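# Move 96-well plate from nest N1 onto plate in rack K1

## Task

Pick up the 96-well plate sitting in plate nest N1 and set it on top of the plate already in stack rack K1 so the two are fully nested and their A1 wells line up. The lower plate has to remain lying flat in K1, the stack must stay in place on its own with no help from the robot, and at the end the gripper must be open and moved away.

## Robot and tools

Robot: two xArm7 arms, left_arm and right_arm, each with a parallel two-finger gripper and a wrist camera. Either arm may do the job; the idle one can be parked out of the way. The arms must never collide or push on each other hard.

Frame: one shared scene frame, origin on the table top between the arms, +z up, +x out over the table, left_arm on the +y side (the names do not match image sides). Arm bases: left_arm at (+0.048, +0.356, 0), quat_wxyz (+0.999, 0, 0, -0.049); right_arm at (-0.014, -0.355, 0), quat_wxyz (+1.000, 0, 0, +0.021). Positions are metres, orientations are quaternions written w first.

Gripper geometry: fingers point along the gripper's +z axis and close along its y axis. end_effector_position is the pinch point between the pads, roughly 2 cm short of the fingertips; closing pushes the tips about 10 mm further along +z. Max opening 84 mm between pads. A plate can only be grasped across its narrow width, on the body above the base flange; never push a pad down onto a flange, since it can jam there. Well A1 sits at the plate's clipped corner, which is how to check orientation.

Row format (used by both moving tools): 16 numbers, left_arm first then right_arm, each as x, y, z, qw, qx, qy, qz, opening. x, y, z and the quaternion are an absolute target pose for that gripper in the scene frame. Opening is a scale from -1 (closed) to +1 (fully open, 0.084 m). Always fill in all 16 even if one arm stays still; for a resting arm, repeat the full pose from the last result it reported before stopping, and repeat the same target quaternion every row to hold an orientation (reported quaternions drift).

execute_actions(actions): a list of actions; each action is a table of up to 15 rows, one row per 1/30 s step, with the final row repeated until 15 steps are done. An empty list just returns state and images. A target further than 0.6 m from the gripper's current position along any of its own axes makes the action refused for both arms; if the first action is malformed or fails this against the latest reported state, nothing at all runs. Each step the commanded pose is clipped to within 70 mm and 16 degrees of the measured pose, so distant targets need several actions; position wins over orientation when both cannot be met.

move(target, speed, blocking): target is one 16-number row (absolute poses plus openings). The grippers travel in straight lines and arrive together, taking 0.5 to 10 s; past 10 s they stop short. speed is the path's peak in m/s, 0.002 to 0.5 (default 0.25), turning capped at twice that in rad/s. Openings are applied at the start. Paths ignore obstacles and the other arm, may lag or overshoot, especially with an almost straight arm. Faster contact and aiming deeper past a surface both press harder, so approach contact slowly and aim only slightly past it. blocking=false returns after 0.5 s while motion continues; then use wait(0) to poll, and call wait or stop before sending any new rows or moves.

wait(seconds): 0 to 10 s, arms keep their last command; returns early if a running move ends. stop(): brakes the current move (needs stopping distance; fingers keep moving). zoom_image(camera, region): camera is cam_low, cam_left_wrist or cam_right_wrist; region is [x0, y0, x1, y1] pixels, top-left origin, at most 504 by 504. read_manual(section): only returns licence texts. finished_scene(scene): ends the scene, with the scene number; irreversible, so call it only when the stack is correct, the gripper is open and clear, and everything is settled.

Results: a state line per arm with gripper position, quaternion and velocities (printed position can be off at long reach); grip_measured, the measured finger opening on the command scale; Hand target lines, the pose each controller is chasing; joint positions and torques (offset and noisy, not used for faults). move adds a line with its ending (done, off_target, moving, held, fault), any limits (paced: pose was clipped; held: a check blocked steps and the arm may then jump fast) and each gripper's distance to its pose. A pose unreachable line means the clearance check altered or blocked that arm's command. Images come from cam_low, cam_left_wrist, cam_right_wrist, each 504x504.

Gripping: to hold a part, keep commanding an opening well under grip_measured; the bigger the gap, the harder the squeeze (about 24 N per pad at most). Sending exactly grip_measured still squeezes lightly, less for wider parts, which may slip. Avoid slamming the fingers shut. Parts may be tugged briefly while held, so keep a firm grip.

Hazards: a joint load over its limit (waist and shoulder 43.5, roll and elbow joints 26.1, wrist pitch and roll 17.4 N m, held weight included) triggers a torque fault: the arm backs off, freezes 10 s and skips the call. Long holding heats motors; a MOTOR HOT line appears from 65 °C and at 80 °C the arm brakes until cool. Never drop, slam or knock anything off the table. Suggested order: park the idle arm, align the gripper over N1's plate across its width, descend, close, lift, carry above K1, rotate so A1 corners match, lower gently until nested and flat, open, and retreat upward.

Each tool is called after "Emit:" as name(argument=value, ...), one argument or row to a line, values as JSON.

## Session

Emit:
execute_actions(
  actions=[],
)

Scene clock: 0.00 s.
left_arm: end_effector_position=(+0.3724, -0.0458, +0.3769) grip_measured=+1.00 end_effector_quat_wxyz=(-0.176, +0.776, +0.489, +0.358) end_effector_velocity=(+0.001, +0.000, -0.001) end_effector_angular_velocity=(+0.001, +0.001, +0.000) | right_arm: end_effector_position=(+0.3838, -0.3382, +0.2465) grip_measured=+1.00 end_effector_quat_wxyz=(-0.002, +1.000, +0.021, -0.005) end_effector_velocity=(-0.000, +0.000, -0.000) end_effector_angular_velocity=(-0.000, +0.000, +0.002)
Joint positions: left_arm=[-0.971  0.542 -0.257  2.122  0.811  2.103 -2.213  0.084] | right_arm=[ 0.002 -0.247 -0.001  0.914  0.003  1.172 -0.001  0.084]
Joint velocities: left_arm=[ 0.001  0.001 -0.    -0.001 -0.    -0.001 -0.    -0.   ] | right_arm=[ 0.001  0.     0.    -0.    -0.    -0.    -0.001  0.   ]
Joint torques (N m, as the arm reports them, + toward a larger angle): no reading
Motor temperatures (°C, as the motors report them): left_arm=[28 27 31 31 28 34 30] | right_arm=[25 27 33 32 29 33 30]
Hand target (left_arm): +0.372, -0.046, +0.377; -0.176, +0.776, +0.489, +0.358
Hand target (right_arm): +0.384, -0.338, +0.247; -0.002, +1.000, +0.021, -0.005

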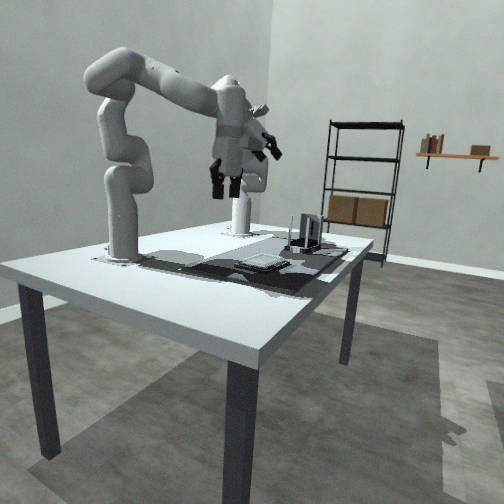

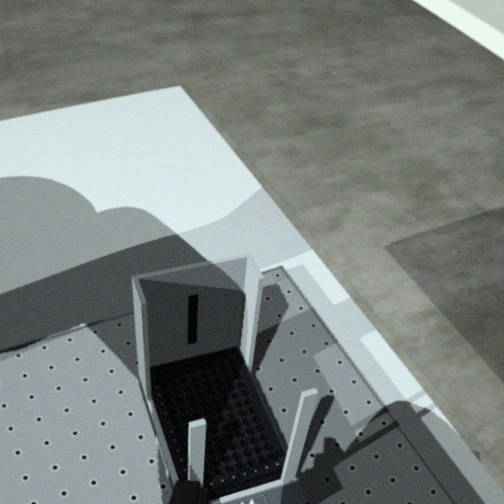

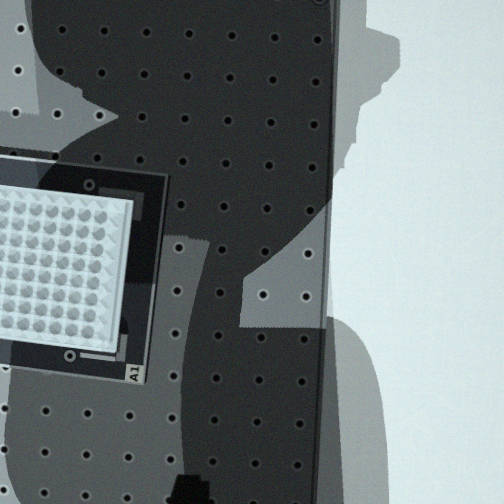

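Emit:
move(
  target=[0.39,0.16,0.33,0,1,0,0,1,0.37,-0.2,0.25,0,1,0,0,1],
  speed=0.4,
)

Scene clock: 11.90 s.
left_arm: end_effector_position=(+0.3902, +0.1590, +0.3297) grip_measured=+1.00 end_effector_quat_wxyz=(-0.001, +1.000, -0.001, +0.000) end_effector_velocity=(+0.001, +0.003, +0.001) end_effector_angular_velocity=(-0.003, +0.004, +0.002) | right_arm: end_effector_position=(+0.3699, -0.2007, +0.2500) grip_measured=+1.00 end_effector_quat_wxyz=(+0.001, +1.000, -0.000, -0.000) end_effector_velocity=(-0.000, +0.002, +0.000) end_effector_angular_velocity=(+0.000, -0.001, +0.003)
Joint positions: left_arm=[-0.544 -0.285  0.102  1.117  0.031  1.401 -0.549  0.084] | right_arm=[ 0.126 -0.207  0.201  0.965  0.043  1.17   0.348  0.084]
Joint velocities: left_arm=[ 0.004 -0.     0.006  0.003 -0.003  0.005  0.009 -0.   ] | right_arm=[ 0.002  0.001  0.002  0.002  0.    -0.     0.001  0.   ]
Joint torques (N m, as the arm reports them, + toward a larger angle): left_arm=[  0.95 -17.72   0.2   14.28   1.    -1.38  -0.1 ] | right_arm=[  1.58 -14.93  -0.87  21.08   0.33  -2.38   0.44]
Motor temperatures (°C, as the motors report them): left_arm=[28 28 31 34 28 34 30] | right_arm=[25 27 33 36 29 33 30]
Hand target (left_arm): +0.390, +0.159, +0.330; -0.001, +1.000, -0.001, +0.000
Hand target (right_arm): +0.370, -0.201, +0.250; +0.001, +1.000, -0.000, -0.000
Off the commanded pose (left_arm): 0.001 m, 0 deg.
Off the commanded pose (right_arm): 0.001 m, 0 deg.
move: done

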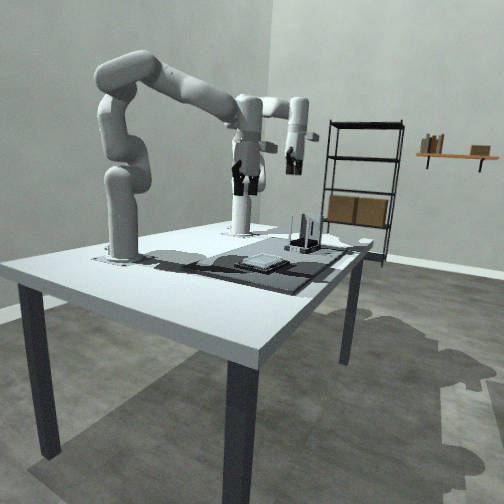

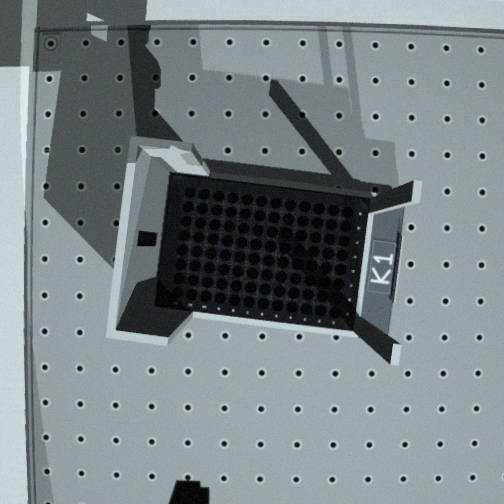

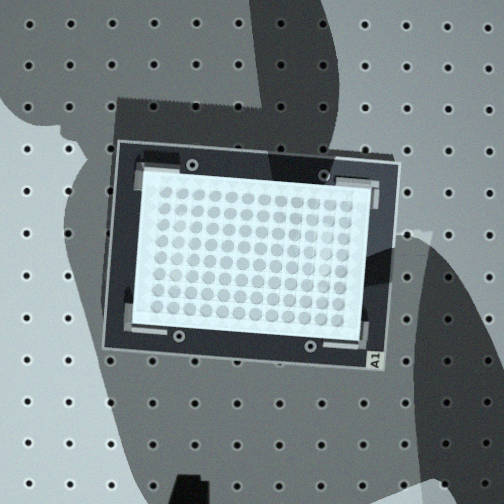

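Emit:
zoom_image(
  camera="cam_right_wrist",
  region=[90,100,410,420],
)

Emit:
zoom_image(
  camera="cam_left_wrist",
  region=[100,100,430,430],
)

Emit:
zoom_image(
  camera="cam_low",
  region=[220,170,360,290],
)

Region (90, 100, 410, 420) of cam_right_wrist's 504x504 image, scaled by 1.575, with more detail than that image has.

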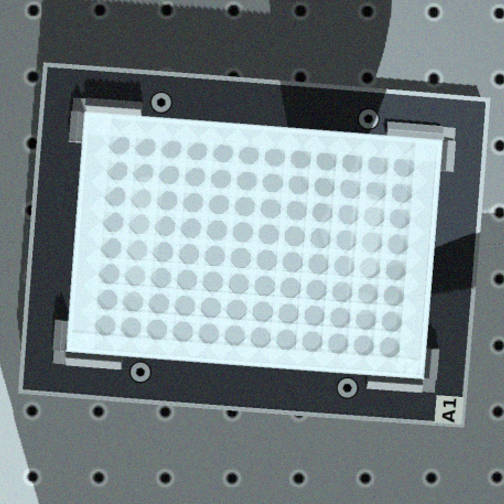

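Region (100, 100, 430, 430) of cam_left_wrist's 504x504 image, scaled by 1.527, with more detail than that image has.

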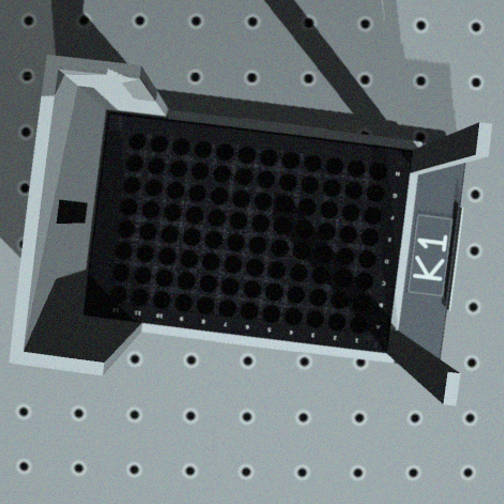

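Region (220, 170, 360, 290) of cam_low's 504x504 image, scaled by 3.600, with more detail than that image has; it fills the top 432 rows of this view, and the rest is white.

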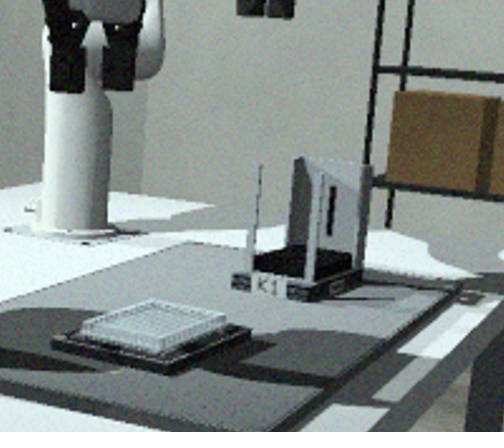

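Emit:
zoom_image(
  camera="cam_right_wrist",
  region=[310,160,400,360],
)

Emit:
zoom_image(
  camera="cam_right_wrist",
  region=[110,150,200,350],
)

Region (310, 160, 400, 360) of cam_right_wrist's 504x504 image, scaled by 2.520, with more detail than that image has; it fills the left 227 columns of this view, and the rest is white.

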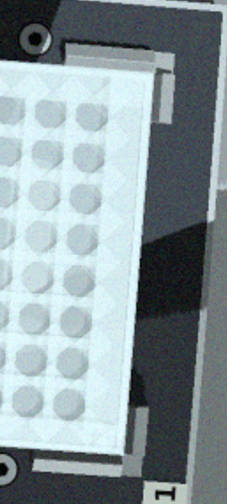

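Region (110, 150, 200, 350) of cam_right_wrist's 504x504 image, scaled by 2.520, with more detail than that image has; it fills the left 227 columns of this view, and the rest is white.

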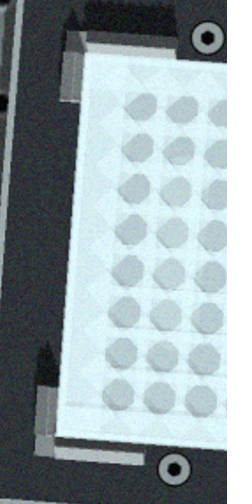

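Emit:
move(
  target=[0.39,0.1,0.3,0,1,0,0,1,0.2,-0.5,0.25,0,1,0,0,1],
  speed=0.45,
)

Emit:
move(
  target=[0.3665,-0.199,0.14,0,1,0,0,1,0.2,-0.5,0.25,0,1,0,0,1],
  speed=0.4,
)

Scene clock: 35.27 s.
left_arm: end_effector_position=(+0.3901, +0.0999, +0.3002) grip_measured=+1.00 end_effector_quat_wxyz=(+0.000, +1.000, +0.000, -0.000) end_effector_velocity=(+0.000, +0.001, -0.001) end_effector_angular_velocity=(+0.001, +0.002, +0.002) | right_arm: end_effector_position=(+0.2011, -0.4983, +0.2499) grip_measured=+1.00 end_effector_quat_wxyz=(-0.002, +1.000, +0.001, +0.001) end_effector_velocity=(-0.001, -0.003, +0.001) end_effector_angular_velocity=(+0.001, -0.005, -0.003)
Joint positions: left_arm=[-0.588 -0.176  0.041  1.135  0.007  1.311 -0.648  0.084] | right_arm=[-0.221 -0.827 -0.312  0.544 -0.229  1.351 -0.347  0.084]
Joint velocities: left_arm=[ 0.002  0.001 -0.    -0.001 -0.     0.001 -0.     0.   ] | right_arm=[-0.006 -0.002 -0.007  0.003 -0.003 -0.    -0.008 -0.   ]
Joint torques (N m, as the arm reports them, + toward a larger angle): left_arm=[  1.14 -21.06   0.47  14.48   0.84  -1.38  -0.25] | right_arm=[ 1.35 -1.4   3.12 20.77  0.77 -2.56  0.23]
Motor temperatures (°C, as the motors report them): left_arm=[28 27 31 38 28 34 30] | right_arm=[25 28 33 39 29 33 30]
Hand target (left_arm): +0.390, +0.100, +0.300; +0.000, +1.000, -0.000, -0.000
Hand target (right_arm): +0.201, -0.499, +0.250; -0.002, +1.000, +0.001, +0.001
Off the commanded pose (left_arm): 0.000 m, 0 deg.
Off the commanded pose (right_arm): 0.002 m, 0 deg.
move: done; limits=paced

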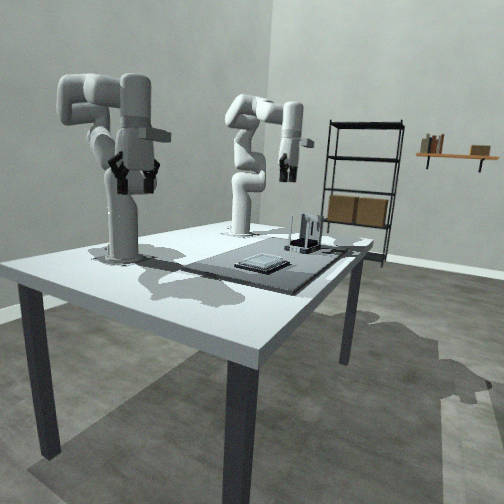

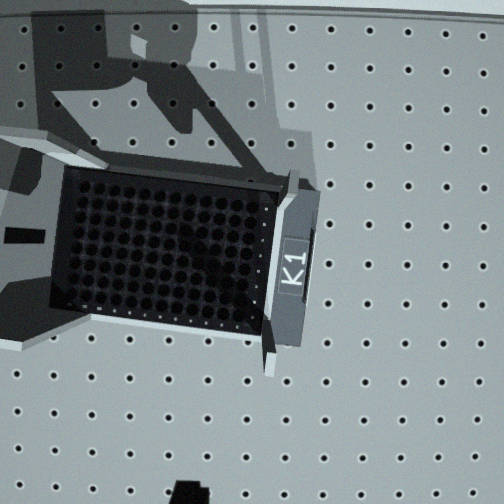

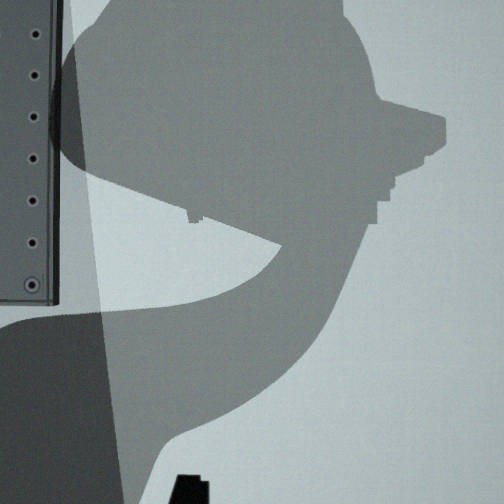

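Scene clock: 36.83 s.
left_arm: end_effector_position=(+0.3667, -0.1993, +0.1412) grip_measured=+1.00 end_effector_quat_wxyz=(+0.001, +1.000, +0.000, +0.000) end_effector_velocity=(-0.002, -0.002, -0.002) end_effector_angular_velocity=(+0.007, +0.005, -0.003) | right_arm: end_effector_position=(+0.2000, -0.5000, +0.2500) grip_measured=+1.00 end_effector_quat_wxyz=(-0.000, +1.000, -0.000, +0.000) end_effector_velocity=(+0.000, +0.000, -0.000) end_effector_angular_velocity=(-0.001, +0.000, +0.002)
Joint positions: left_arm=[-0.851  0.662 -0.141  1.794  0.095  1.137 -1.102  0.084] | right_arm=[-0.224 -0.827 -0.312  0.544 -0.234  1.352 -0.346  0.084]
Joint velocities: left_arm=[-0.005  0.012 -0.     0.015  0.     0.012 -0.     0.   ] | right_arm=[ 0.001  0.     0.    -0.    -0.001 -0.    -0.    -0.   ]
Joint torques (N m, as the arm reports them, + toward a larger angle): left_arm=[  1.32 -43.82  -1.26  14.04   0.8   -1.35  -0.29] | right_arm=[ 1.79 -1.34  3.24 20.64  0.73 -2.87  0.26]
Motor temperatures (°C, as the motors report them): left_arm=[28 28 31 38 28 34 30] | right_arm=[25 28 33 39 29 33 30]
Hand target (left_arm): +0.367, -0.199, +0.141; +0.000, +1.000, +0.000, -0.000
Hand target (right_arm): +0.200, -0.500, +0.250; -0.000, +1.000, -0.000, +0.000
Off the commanded pose (left_arm): 0.001 m, 0 deg.
Off the commanded pose (right_arm): 0.000 m, 0 deg.
move: done; limits=paced

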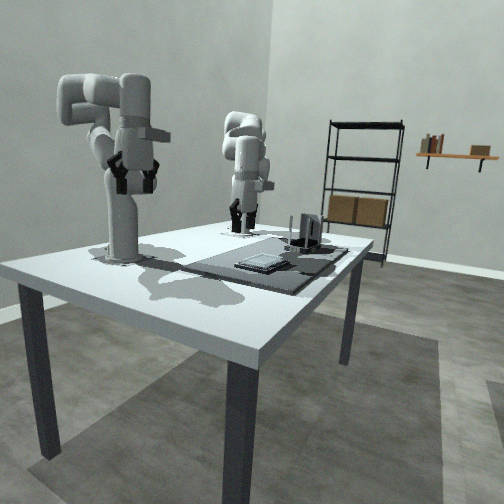

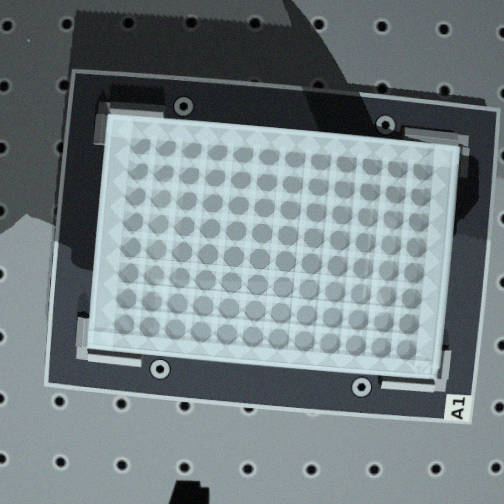

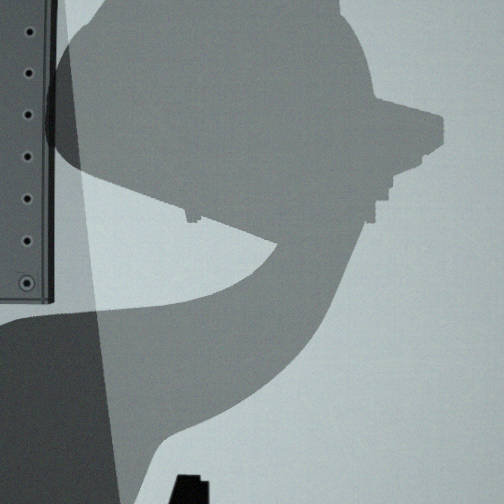

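Emit:
zoom_image(
  camera="cam_left_wrist",
  region=[370,300,470,400],
)

Emit:
zoom_image(
  camera="cam_left_wrist",
  region=[80,90,180,190],
)

Emit:
zoom_image(
  camera="cam_left_wrist",
  region=[390,110,490,210],
)

Emit:
zoom_image(
  camera="cam_left_wrist",
  region=[60,280,160,380],
)

Region (370, 300, 470, 400) of cam_left_wrist's 504x504 image, scaled by 5.040, with more detail than that image has.

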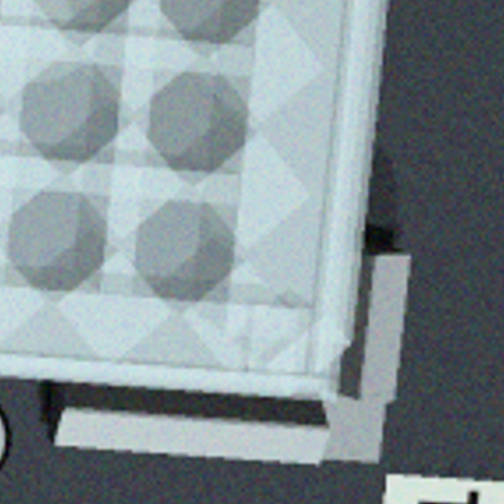

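Region (80, 90, 180, 190) of cam_left_wrist's 504x504 image, scaled by 5.040, with more detail than that image has.

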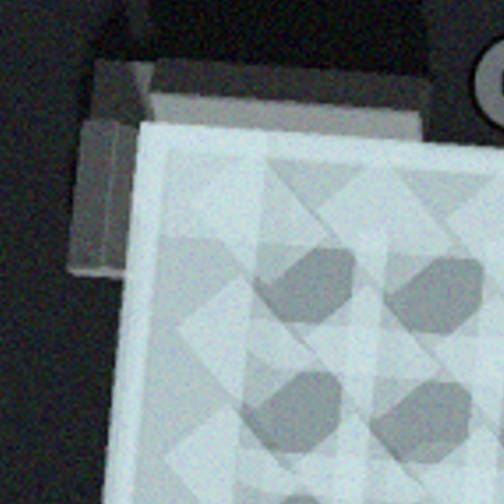

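Region (390, 110, 490, 210) of cam_left_wrist's 504x504 image, scaled by 5.040, with more detail than that image has.

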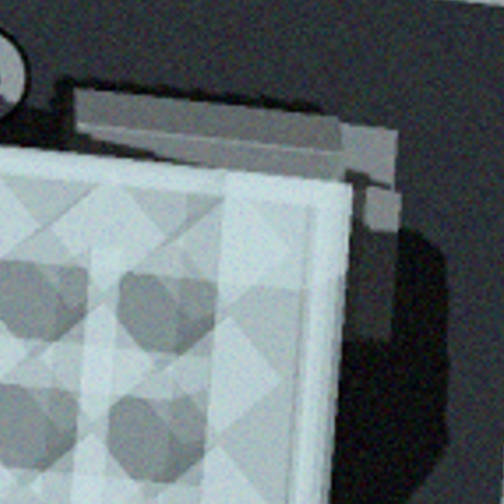

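Region (60, 280, 160, 380) of cam_left_wrist's 504x504 image, scaled by 5.040, with more detail than that image has.

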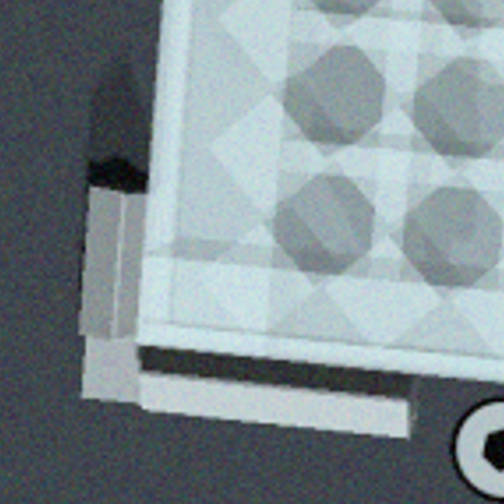

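Emit:
move(
  target=[0.435,-0.180,0.075,0,0.6756,-0.7373,0,1,0.2,-0.5,0.25,0,1,0,0,1],
  speed=0.4,
)

Emit:
zoom_image(
  camera="cam_low",
  region=[220,200,310,290],
)

Scene clock: 57.07 s.
left_arm: end_effector_position=(+0.4353, -0.1803, +0.0752) grip_measured=+1.00 end_effector_quat_wxyz=(-0.001, +0.676, -0.737, +0.000) end_effector_velocity=(+0.002, +0.002, -0.002) end_effector_angular_velocity=(+0.002, +0.002, -0.003) | right_arm: end_effector_position=(+0.2000, -0.5000, +0.2500) grip_measured=+1.00 end_effector_quat_wxyz=(-0.000, +1.000, +0.000, -0.000) end_effector_velocity=(+0.000, -0.000, +0.000) end_effector_angular_velocity=(-0.001, -0.001, -0.001)
Joint positions: left_arm=[-0.595  0.856 -0.385  1.878  0.328  1.083  0.545  0.084] | right_arm=[-0.224 -0.827 -0.312  0.544 -0.234  1.352 -0.346  0.084]
Joint velocities: left_arm=[ 0.004  0.004  0.     0.002  0.     0.001  0.008 -0.   ] | right_arm=[ 0.    -0.     0.     0.001 -0.     0.     0.002 -0.   ]
Joint torques (N m, as the arm reports them, + toward a larger angle): left_arm=[  0.64 -45.84  -4.52  13.53   0.65  -1.53  -0.18] | right_arm=[ 1.64 -1.02  3.44 21.13  0.74 -2.64  0.08]
Motor temperatures (°C, as the motors report them): left_arm=[28 29 31 39 28 34 30] | right_arm=[25 27 33 40 29 33 30]
Hand target (left_arm): +0.436, -0.180, +0.075; -0.001, +0.676, -0.737, -0.000
Hand target (right_arm): +0.200, -0.500, +0.250; -0.000, +1.000, +0.000, -0.000
Off the commanded pose (left_arm): 0.000 m, 0 deg.
Off the commanded pose (right_arm): 0.000 m, 0 deg.
move: done

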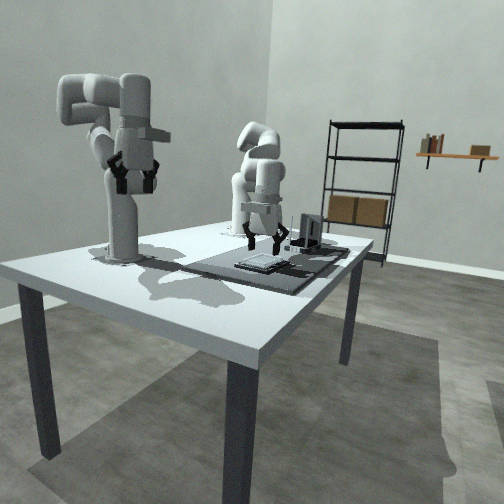

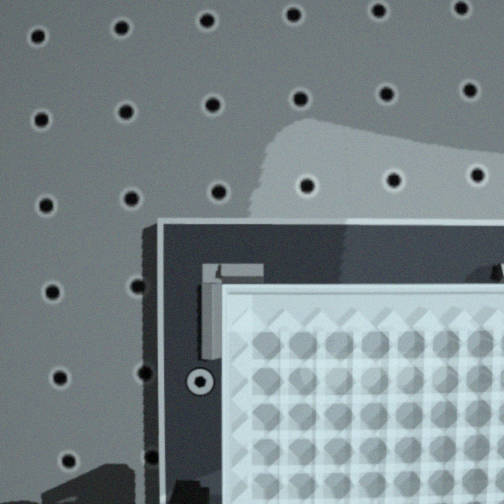

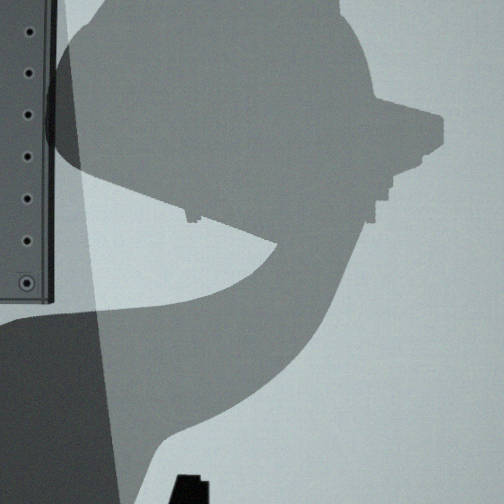

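Region (220, 200, 310, 290) of cam_low's 504x504 image, scaled by 5.600, with more detail than that image has.

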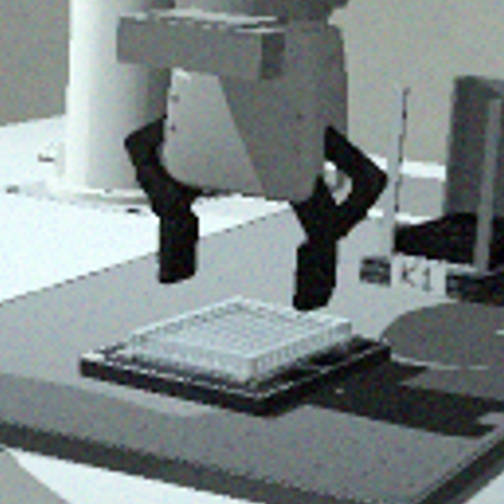

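Emit:
zoom_image(
  camera="cam_left_wrist",
  region=[140,250,394,504],
)

Region (140, 250, 394, 504) of cam_left_wrist's 504x504 image, scaled by 1.984, with more detail than that image has.

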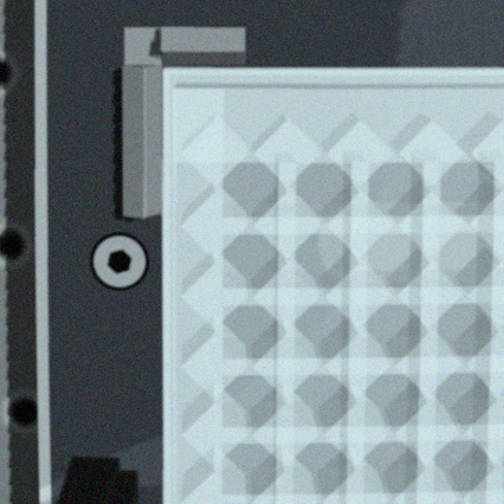

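Emit:
move(
  target=[0.4328,-0.183,0.055,0,0.6756,-0.7373,0,1,0.2,-0.5,0.25,0,1,0,0,1],
  speed=0.05,
)

Emit:
move(
  target=[0.4328,-0.183,0.045,0,0.6756,-0.7373,0,1,0.2,-0.5,0.25,0,1,0,0,1],
  speed=0.02,
)

Emit:
zoom_image(
  camera="cam_low",
  region=[230,225,300,285],
)

Emit:
zoom_image(
  camera="cam_left_wrist",
  region=[150,404,270,504],
)

Scene clock: 72.23 s.
left_arm: end_effector_position=(+0.4330, -0.1831, +0.0553) grip_measured=+1.00 end_effector_quat_wxyz=(+0.000, +0.676, -0.737, +0.000) end_effector_velocity=(+0.000, -0.001, +0.000) end_effector_angular_velocity=(-0.002, -0.003, -0.001) | right_arm: end_effector_position=(+0.2000, -0.5000, +0.2500) grip_measured=+1.00 end_effector_quat_wxyz=(-0.000, +1.000, -0.000, +0.000) end_effector_velocity=(+0.000, -0.000, +0.000) end_effector_angular_velocity=(+0.000, -0.001, -0.002)
Joint positions: left_arm=[-0.603  0.886 -0.379  1.873  0.337  1.048  0.536  0.084] | right_arm=[-0.224 -0.827 -0.312  0.544 -0.234  1.352 -0.346  0.084]
Joint velocities: left_arm=[-0.001  0.001 -0.     0.001  0.002 -0.002 -0.001  0.   ] | right_arm=[-0.001 -0.     0.     0.001  0.001 -0.     0.001  0.   ]
Joint torques (N m, as the arm reports them, + toward a larger angle): left_arm=[  0.95 -45.61  -4.83  13.19   0.77  -1.64  -0.23] | right_arm=[ 1.97 -1.59  3.56 20.37  0.93 -2.5   0.55]
Motor temperatures (°C, as the motors report them): left_arm=[28 30 31 39 28 34 30] | right_arm=[25 27 33 40 29 33 30]
Hand target (left_arm): +0.433, -0.183, +0.055; +0.000, -0.676, +0.737, -0.000
Hand target (right_arm): +0.200, -0.500, +0.250; -0.000, +1.000, +0.000, +0.000
Off the commanded pose (left_arm): 0.000 m, 0 deg.
Off the commanded pose (right_arm): 0.000 m, 0 deg.
move: done

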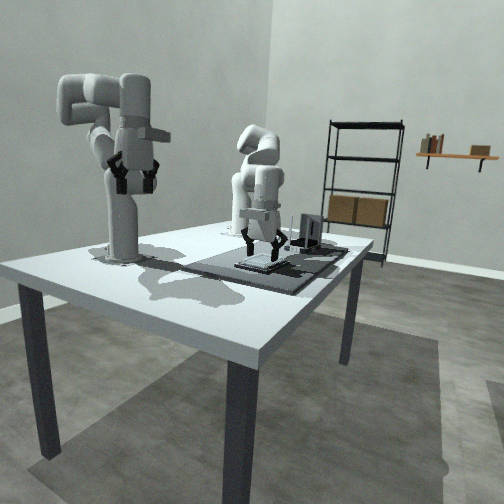

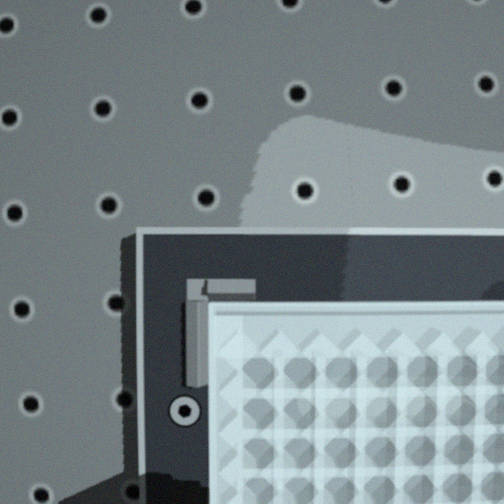

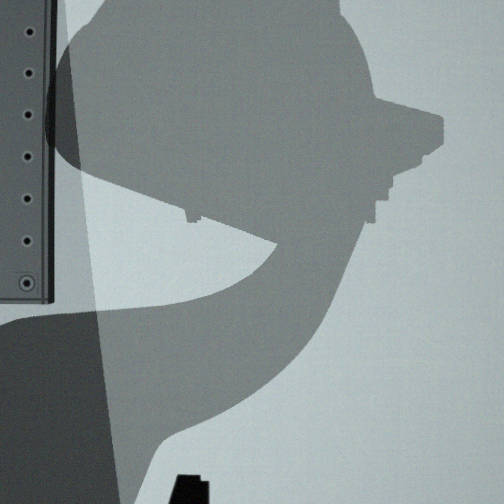

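Scene clock: 73.00 s.
left_arm: end_effector_position=(+0.4329, -0.1831, +0.0453) grip_measured=+1.00 end_effector_quat_wxyz=(+0.000, +0.676, -0.737, +0.000) end_effector_velocity=(+0.001, +0.001, -0.002) end_effector_angular_velocity=(+0.001, +0.001, +0.003) | right_arm: end_effector_position=(+0.2000, -0.5000, +0.2500) grip_measured=+1.00 end_effector_quat_wxyz=(+0.000, +1.000, +0.000, +0.000) end_effector_velocity=(+0.000, +0.000, +0.000) end_effector_angular_velocity=(-0.001, -0.001, +0.000)
Joint positions: left_arm=[-0.604  0.901 -0.375  1.868  0.342  1.029  0.534  0.084] | right_arm=[-0.224 -0.827 -0.312  0.544 -0.234  1.352 -0.346  0.084]
Joint velocities: left_arm=[ 0.002  0.003  0.001  0.     0.    -0.002 -0.     0.   ] | right_arm=[ 0.001  0.     0.     0.    -0.    -0.     0.001  0.   ]
Joint torques (N m, as the arm reports them, + toward a larger angle): left_arm=[  0.93 -45.74  -4.45  12.88   0.84  -1.4   -0.23] | right_arm=[ 2.   -1.59  3.23 20.87  0.94 -2.56  0.21]
Motor temperatures (°C, as the motors report them): left_arm=[28 30 31 39 28 34 30] | right_arm=[25 27 33 40 29 33 30]
Hand target (left_arm): +0.433, -0.183, +0.045; +0.000, -0.676, +0.737, -0.000
Hand target (right_arm): +0.200, -0.500, +0.250; -0.000, +1.000, +0.000, -0.000
Off the commanded pose (left_arm): 0.000 m, 0 deg.
Off the commanded pose (right_arm): 0.000 m, 0 deg.
move: done

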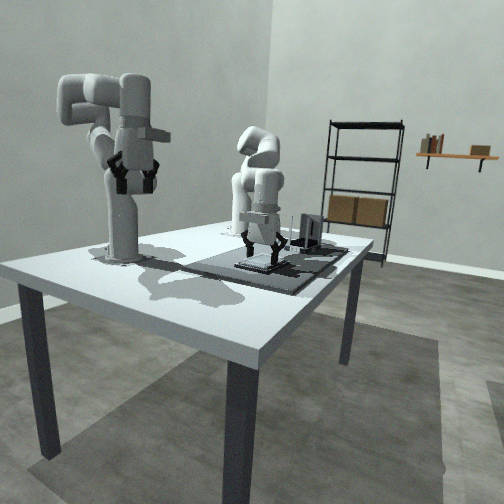

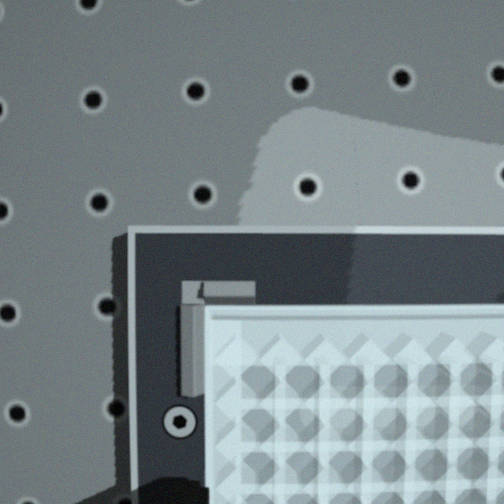

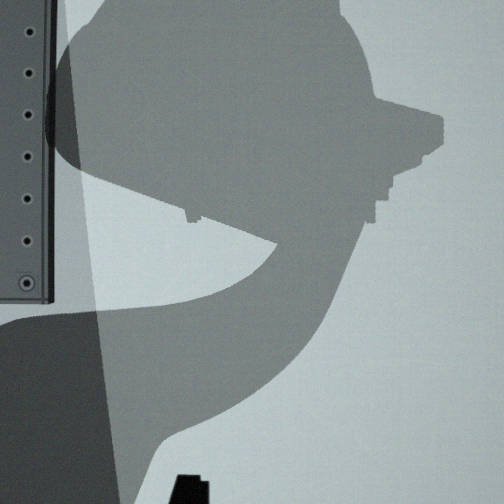

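Region (230, 225, 300, 285) of cam_low's 504x504 image, scaled by 7.200, with more detail than that image has; it fills the top 432 rows of this view, and the rest is white.

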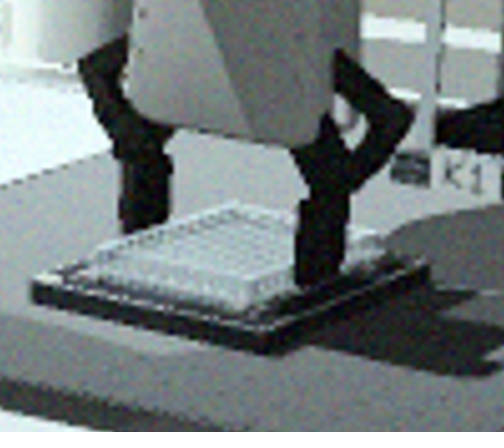

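Region (150, 404, 270, 504) of cam_left_wrist's 504x504 image, scaled by 4.200, with more detail than that image has.

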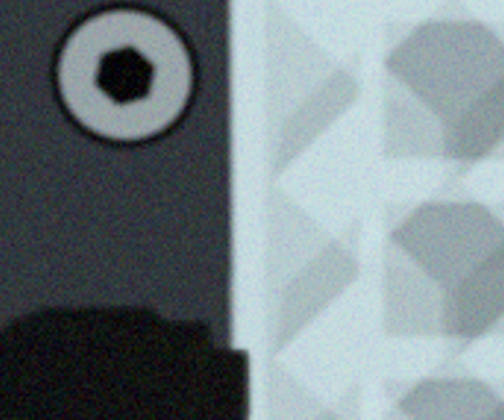

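Emit:
move(
  target=[0.4328,-0.183,0.042,0,0.6756,-0.7373,0,1,0.2,-0.5,0.25,0,1,0,0,1],
  speed=0.02,
)

Emit:
move(
  target=[0.4328,-0.183,0.042,0,0.6756,-0.7373,0,0.3,0.2,-0.5,0.25,0,1,0,0,1],
)

Emit:
move(
  target=[0.4328,-0.183,0.075,0,0.6756,-0.7373,0,0.3,0.2,-0.5,0.25,0,1,0,0,1],
  speed=0.05,
)

Emit:
zoom_image(
  camera="cam_low",
  region=[230,215,300,285],
)

Scene clock: 81.83 s.
left_arm: end_effector_position=(+0.4332, -0.1836, +0.0435) grip_measured=+1.00 end_effector_quat_wxyz=(+0.000, +0.676, -0.737, +0.001) end_effector_velocity=(-0.001, -0.000, -0.001) end_effector_angular_velocity=(-0.000, -0.001, -0.002) | right_arm: end_effector_position=(+0.2000, -0.5000, +0.2500) grip_measured=+1.00 end_effector_quat_wxyz=(+0.000, +1.000, -0.000, +0.000) end_effector_velocity=(+0.000, -0.000, +0.000) end_effector_angular_velocity=(-0.002, -0.001, +0.002)
Joint positions: left_arm=[-0.604  0.904 -0.375  1.868  0.343  1.024  0.533  0.084] | right_arm=[-0.224 -0.827 -0.312  0.544 -0.234  1.352 -0.346  0.084]
Joint velocities: left_arm=[-0.001  0.001  0.    -0.002  0.002 -0.003 -0.001  0.   ] | right_arm=[ 0.001 -0.     0.     0.001 -0.001 -0.001 -0.001 -0.   ]
Joint torques (N m, as the arm reports them, + toward a larger angle): left_arm=[  0.47 -35.85  -3.39  10.1    1.11  -1.8   -0.28] | right_arm=[ 1.67 -1.91  3.91 20.92  0.98 -2.62  0.18]
Motor temperatures (°C, as the motors report them): left_arm=[28 30 31 39 28 34 30] | right_arm=[25 27 33 41 29 33 30]
Hand target (left_arm): +0.433, -0.183, +0.042; +0.000, -0.676, +0.737, +0.000
Hand target (right_arm): +0.200, -0.500, +0.250; -0.000, +1.000, -0.000, +0.000
Off the commanded pose (left_arm): 0.002 m, 0 deg.
Off the commanded pose (right_arm): 0.000 m, 0 deg.
move: done

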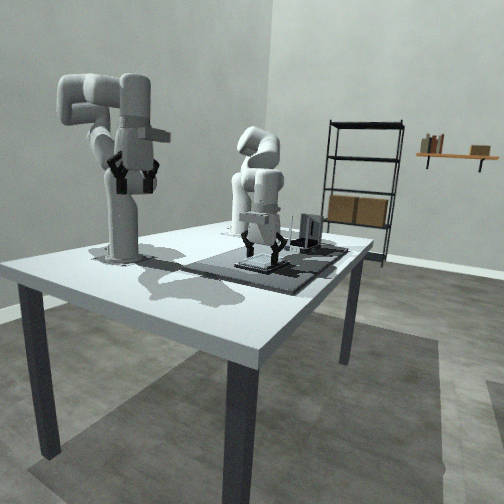

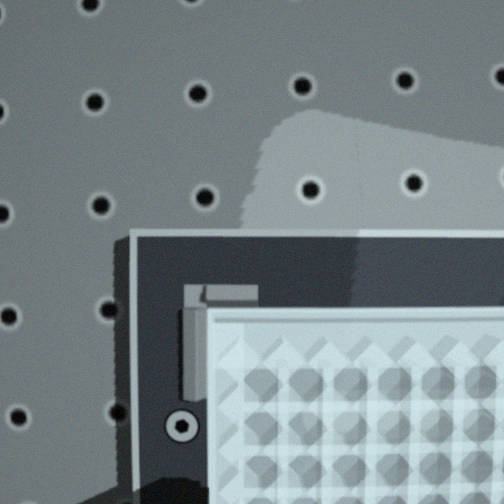

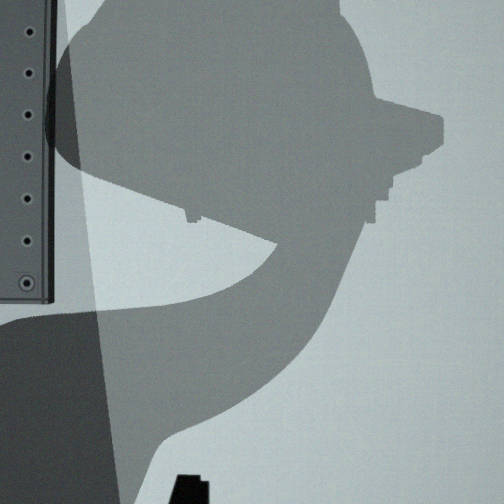

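Scene clock: 82.53 s.
left_arm: end_effector_position=(+0.4330, -0.1838, +0.0437) grip_measured=+0.94 end_effector_quat_wxyz=(+0.000, +0.675, -0.737, +0.001) end_effector_velocity=(+0.001, +0.001, -0.001) end_effector_angular_velocity=(+0.001, +0.000, +0.001) | right_arm: end_effector_position=(+0.2000, -0.5000, +0.2500) grip_measured=+1.00 end_effector_quat_wxyz=(-0.000, +1.000, -0.000, -0.000) end_effector_velocity=(-0.001, -0.000, -0.000) end_effector_angular_velocity=(+0.001, +0.002, -0.001)
Joint positions: left_arm=[-0.604  0.904 -0.376  1.868  0.344  1.024  0.532  0.082] | right_arm=[-0.224 -0.827 -0.312  0.544 -0.234  1.352 -0.346  0.084]
Joint velocities: left_arm=[ 0.002  0.    -0.    -0.001  0.001 -0.    -0.     0.   ] | right_arm=[-0.001 -0.    -0.    -0.    -0.     0.002  0.     0.   ]
Joint torques (N m, as the arm reports them, + toward a larger angle): left_arm=[  1.19 -22.8   -1.3    7.95   1.08  -3.03  -0.25] | right_arm=[ 1.81 -1.42  3.43 21.16  0.94 -2.45  0.32]
Motor temperatures (°C, as the motors report them): left_arm=[28 30 31 39 28 34 30] | right_arm=[25 27 33 41 29 33 30]
Hand target (left_arm): +0.433, -0.183, +0.042; +0.000, -0.676, +0.737, +0.000
Hand target (right_arm): +0.200, -0.500, +0.250; +0.000, +1.000, -0.000, -0.000
Off the commanded pose (left_arm): 0.002 m, 0 deg.
Off the commanded pose (right_arm): 0.000 m, 0 deg.
move: done

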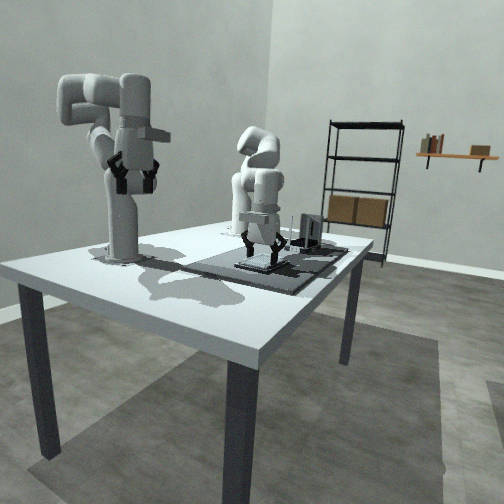

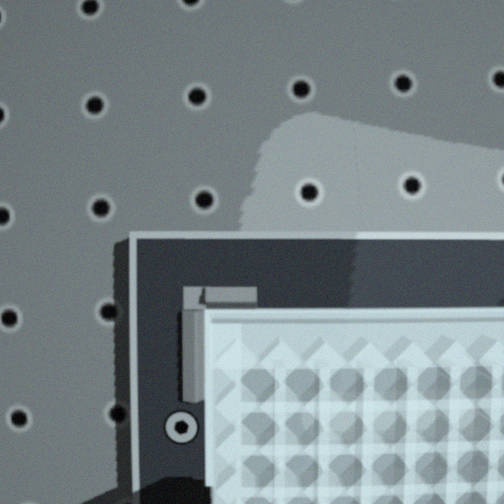

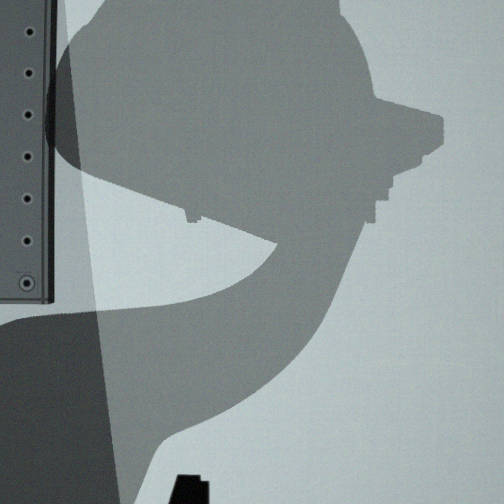

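Scene clock: 83.50 s.
left_arm: end_effector_position=(+0.4326, -0.1827, +0.0744) grip_measured=+0.94 end_effector_quat_wxyz=(-0.000, +0.676, -0.737, -0.000) end_effector_velocity=(-0.001, +0.001, -0.000) end_effector_angular_velocity=(+0.002, +0.002, -0.001) | right_arm: end_effector_position=(+0.2000, -0.5000, +0.2500) grip_measured=+1.00 end_effector_quat_wxyz=(-0.000, +1.000, -0.000, -0.000) end_effector_velocity=(+0.000, +0.001, -0.000) end_effector_angular_velocity=(+0.001, -0.000, +0.001)
Joint positions: left_arm=[-0.601  0.859 -0.386  1.882  0.328  1.085  0.541  0.082] | right_arm=[-0.224 -0.827 -0.312  0.544 -0.234  1.352 -0.346  0.084]
Joint velocities: left_arm=[-0.    -0.001 -0.    -0.001 -0.001  0.002  0.001  0.   ] | right_arm=[ 0.002 -0.     0.    -0.001  0.001 -0.     0.     0.   ]
Joint torques (N m, as the arm reports them, + toward a larger angle): left_arm=[  0.96 -46.25  -4.56  13.42   0.82  -1.45  -0.24] | right_arm=[ 1.98 -1.48  3.13 20.74  0.56 -2.61  0.37]
Motor temperatures (°C, as the motors report them): left_arm=[28 30 31 39 28 34 30] | right_arm=[25 27 33 41 29 33 30]
Hand target (left_arm): +0.433, -0.183, +0.075; -0.000, -0.676, +0.737, +0.000
Hand target (right_arm): +0.200, -0.500, +0.250; +0.000, +1.000, +0.000, -0.000
Off the commanded pose (left_arm): 0.001 m, 0 deg.
Off the commanded pose (right_arm): 0.000 m, 0 deg.
move: done

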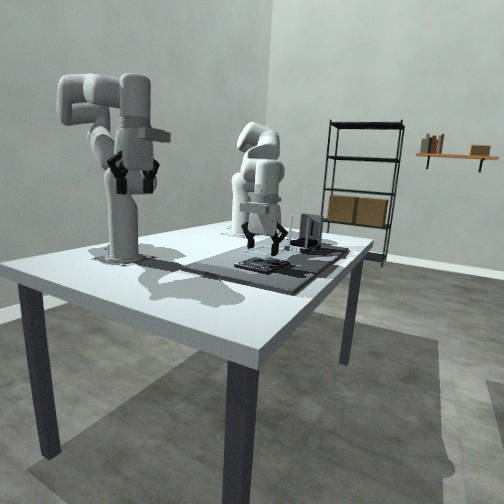

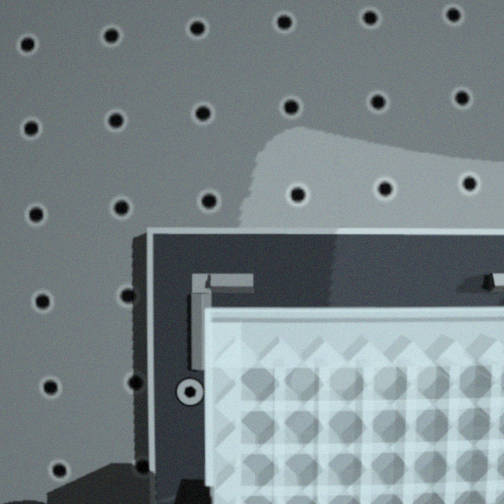

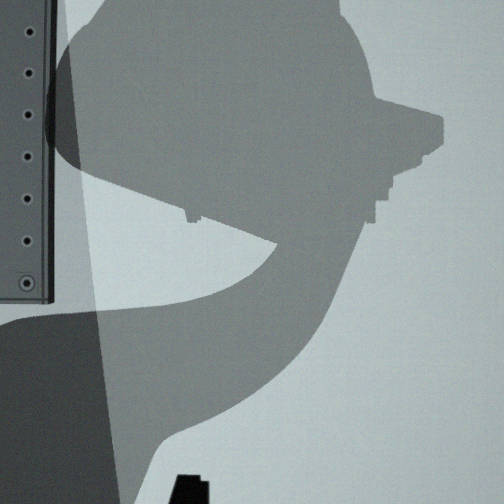

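Region (230, 215, 300, 285) of cam_low's 504x504 image, scaled by 7.200, with more detail than that image has.

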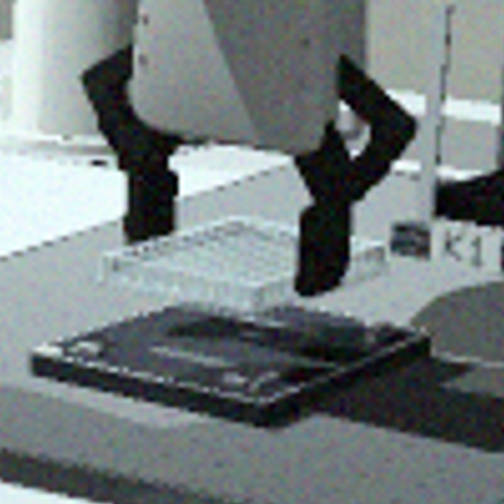

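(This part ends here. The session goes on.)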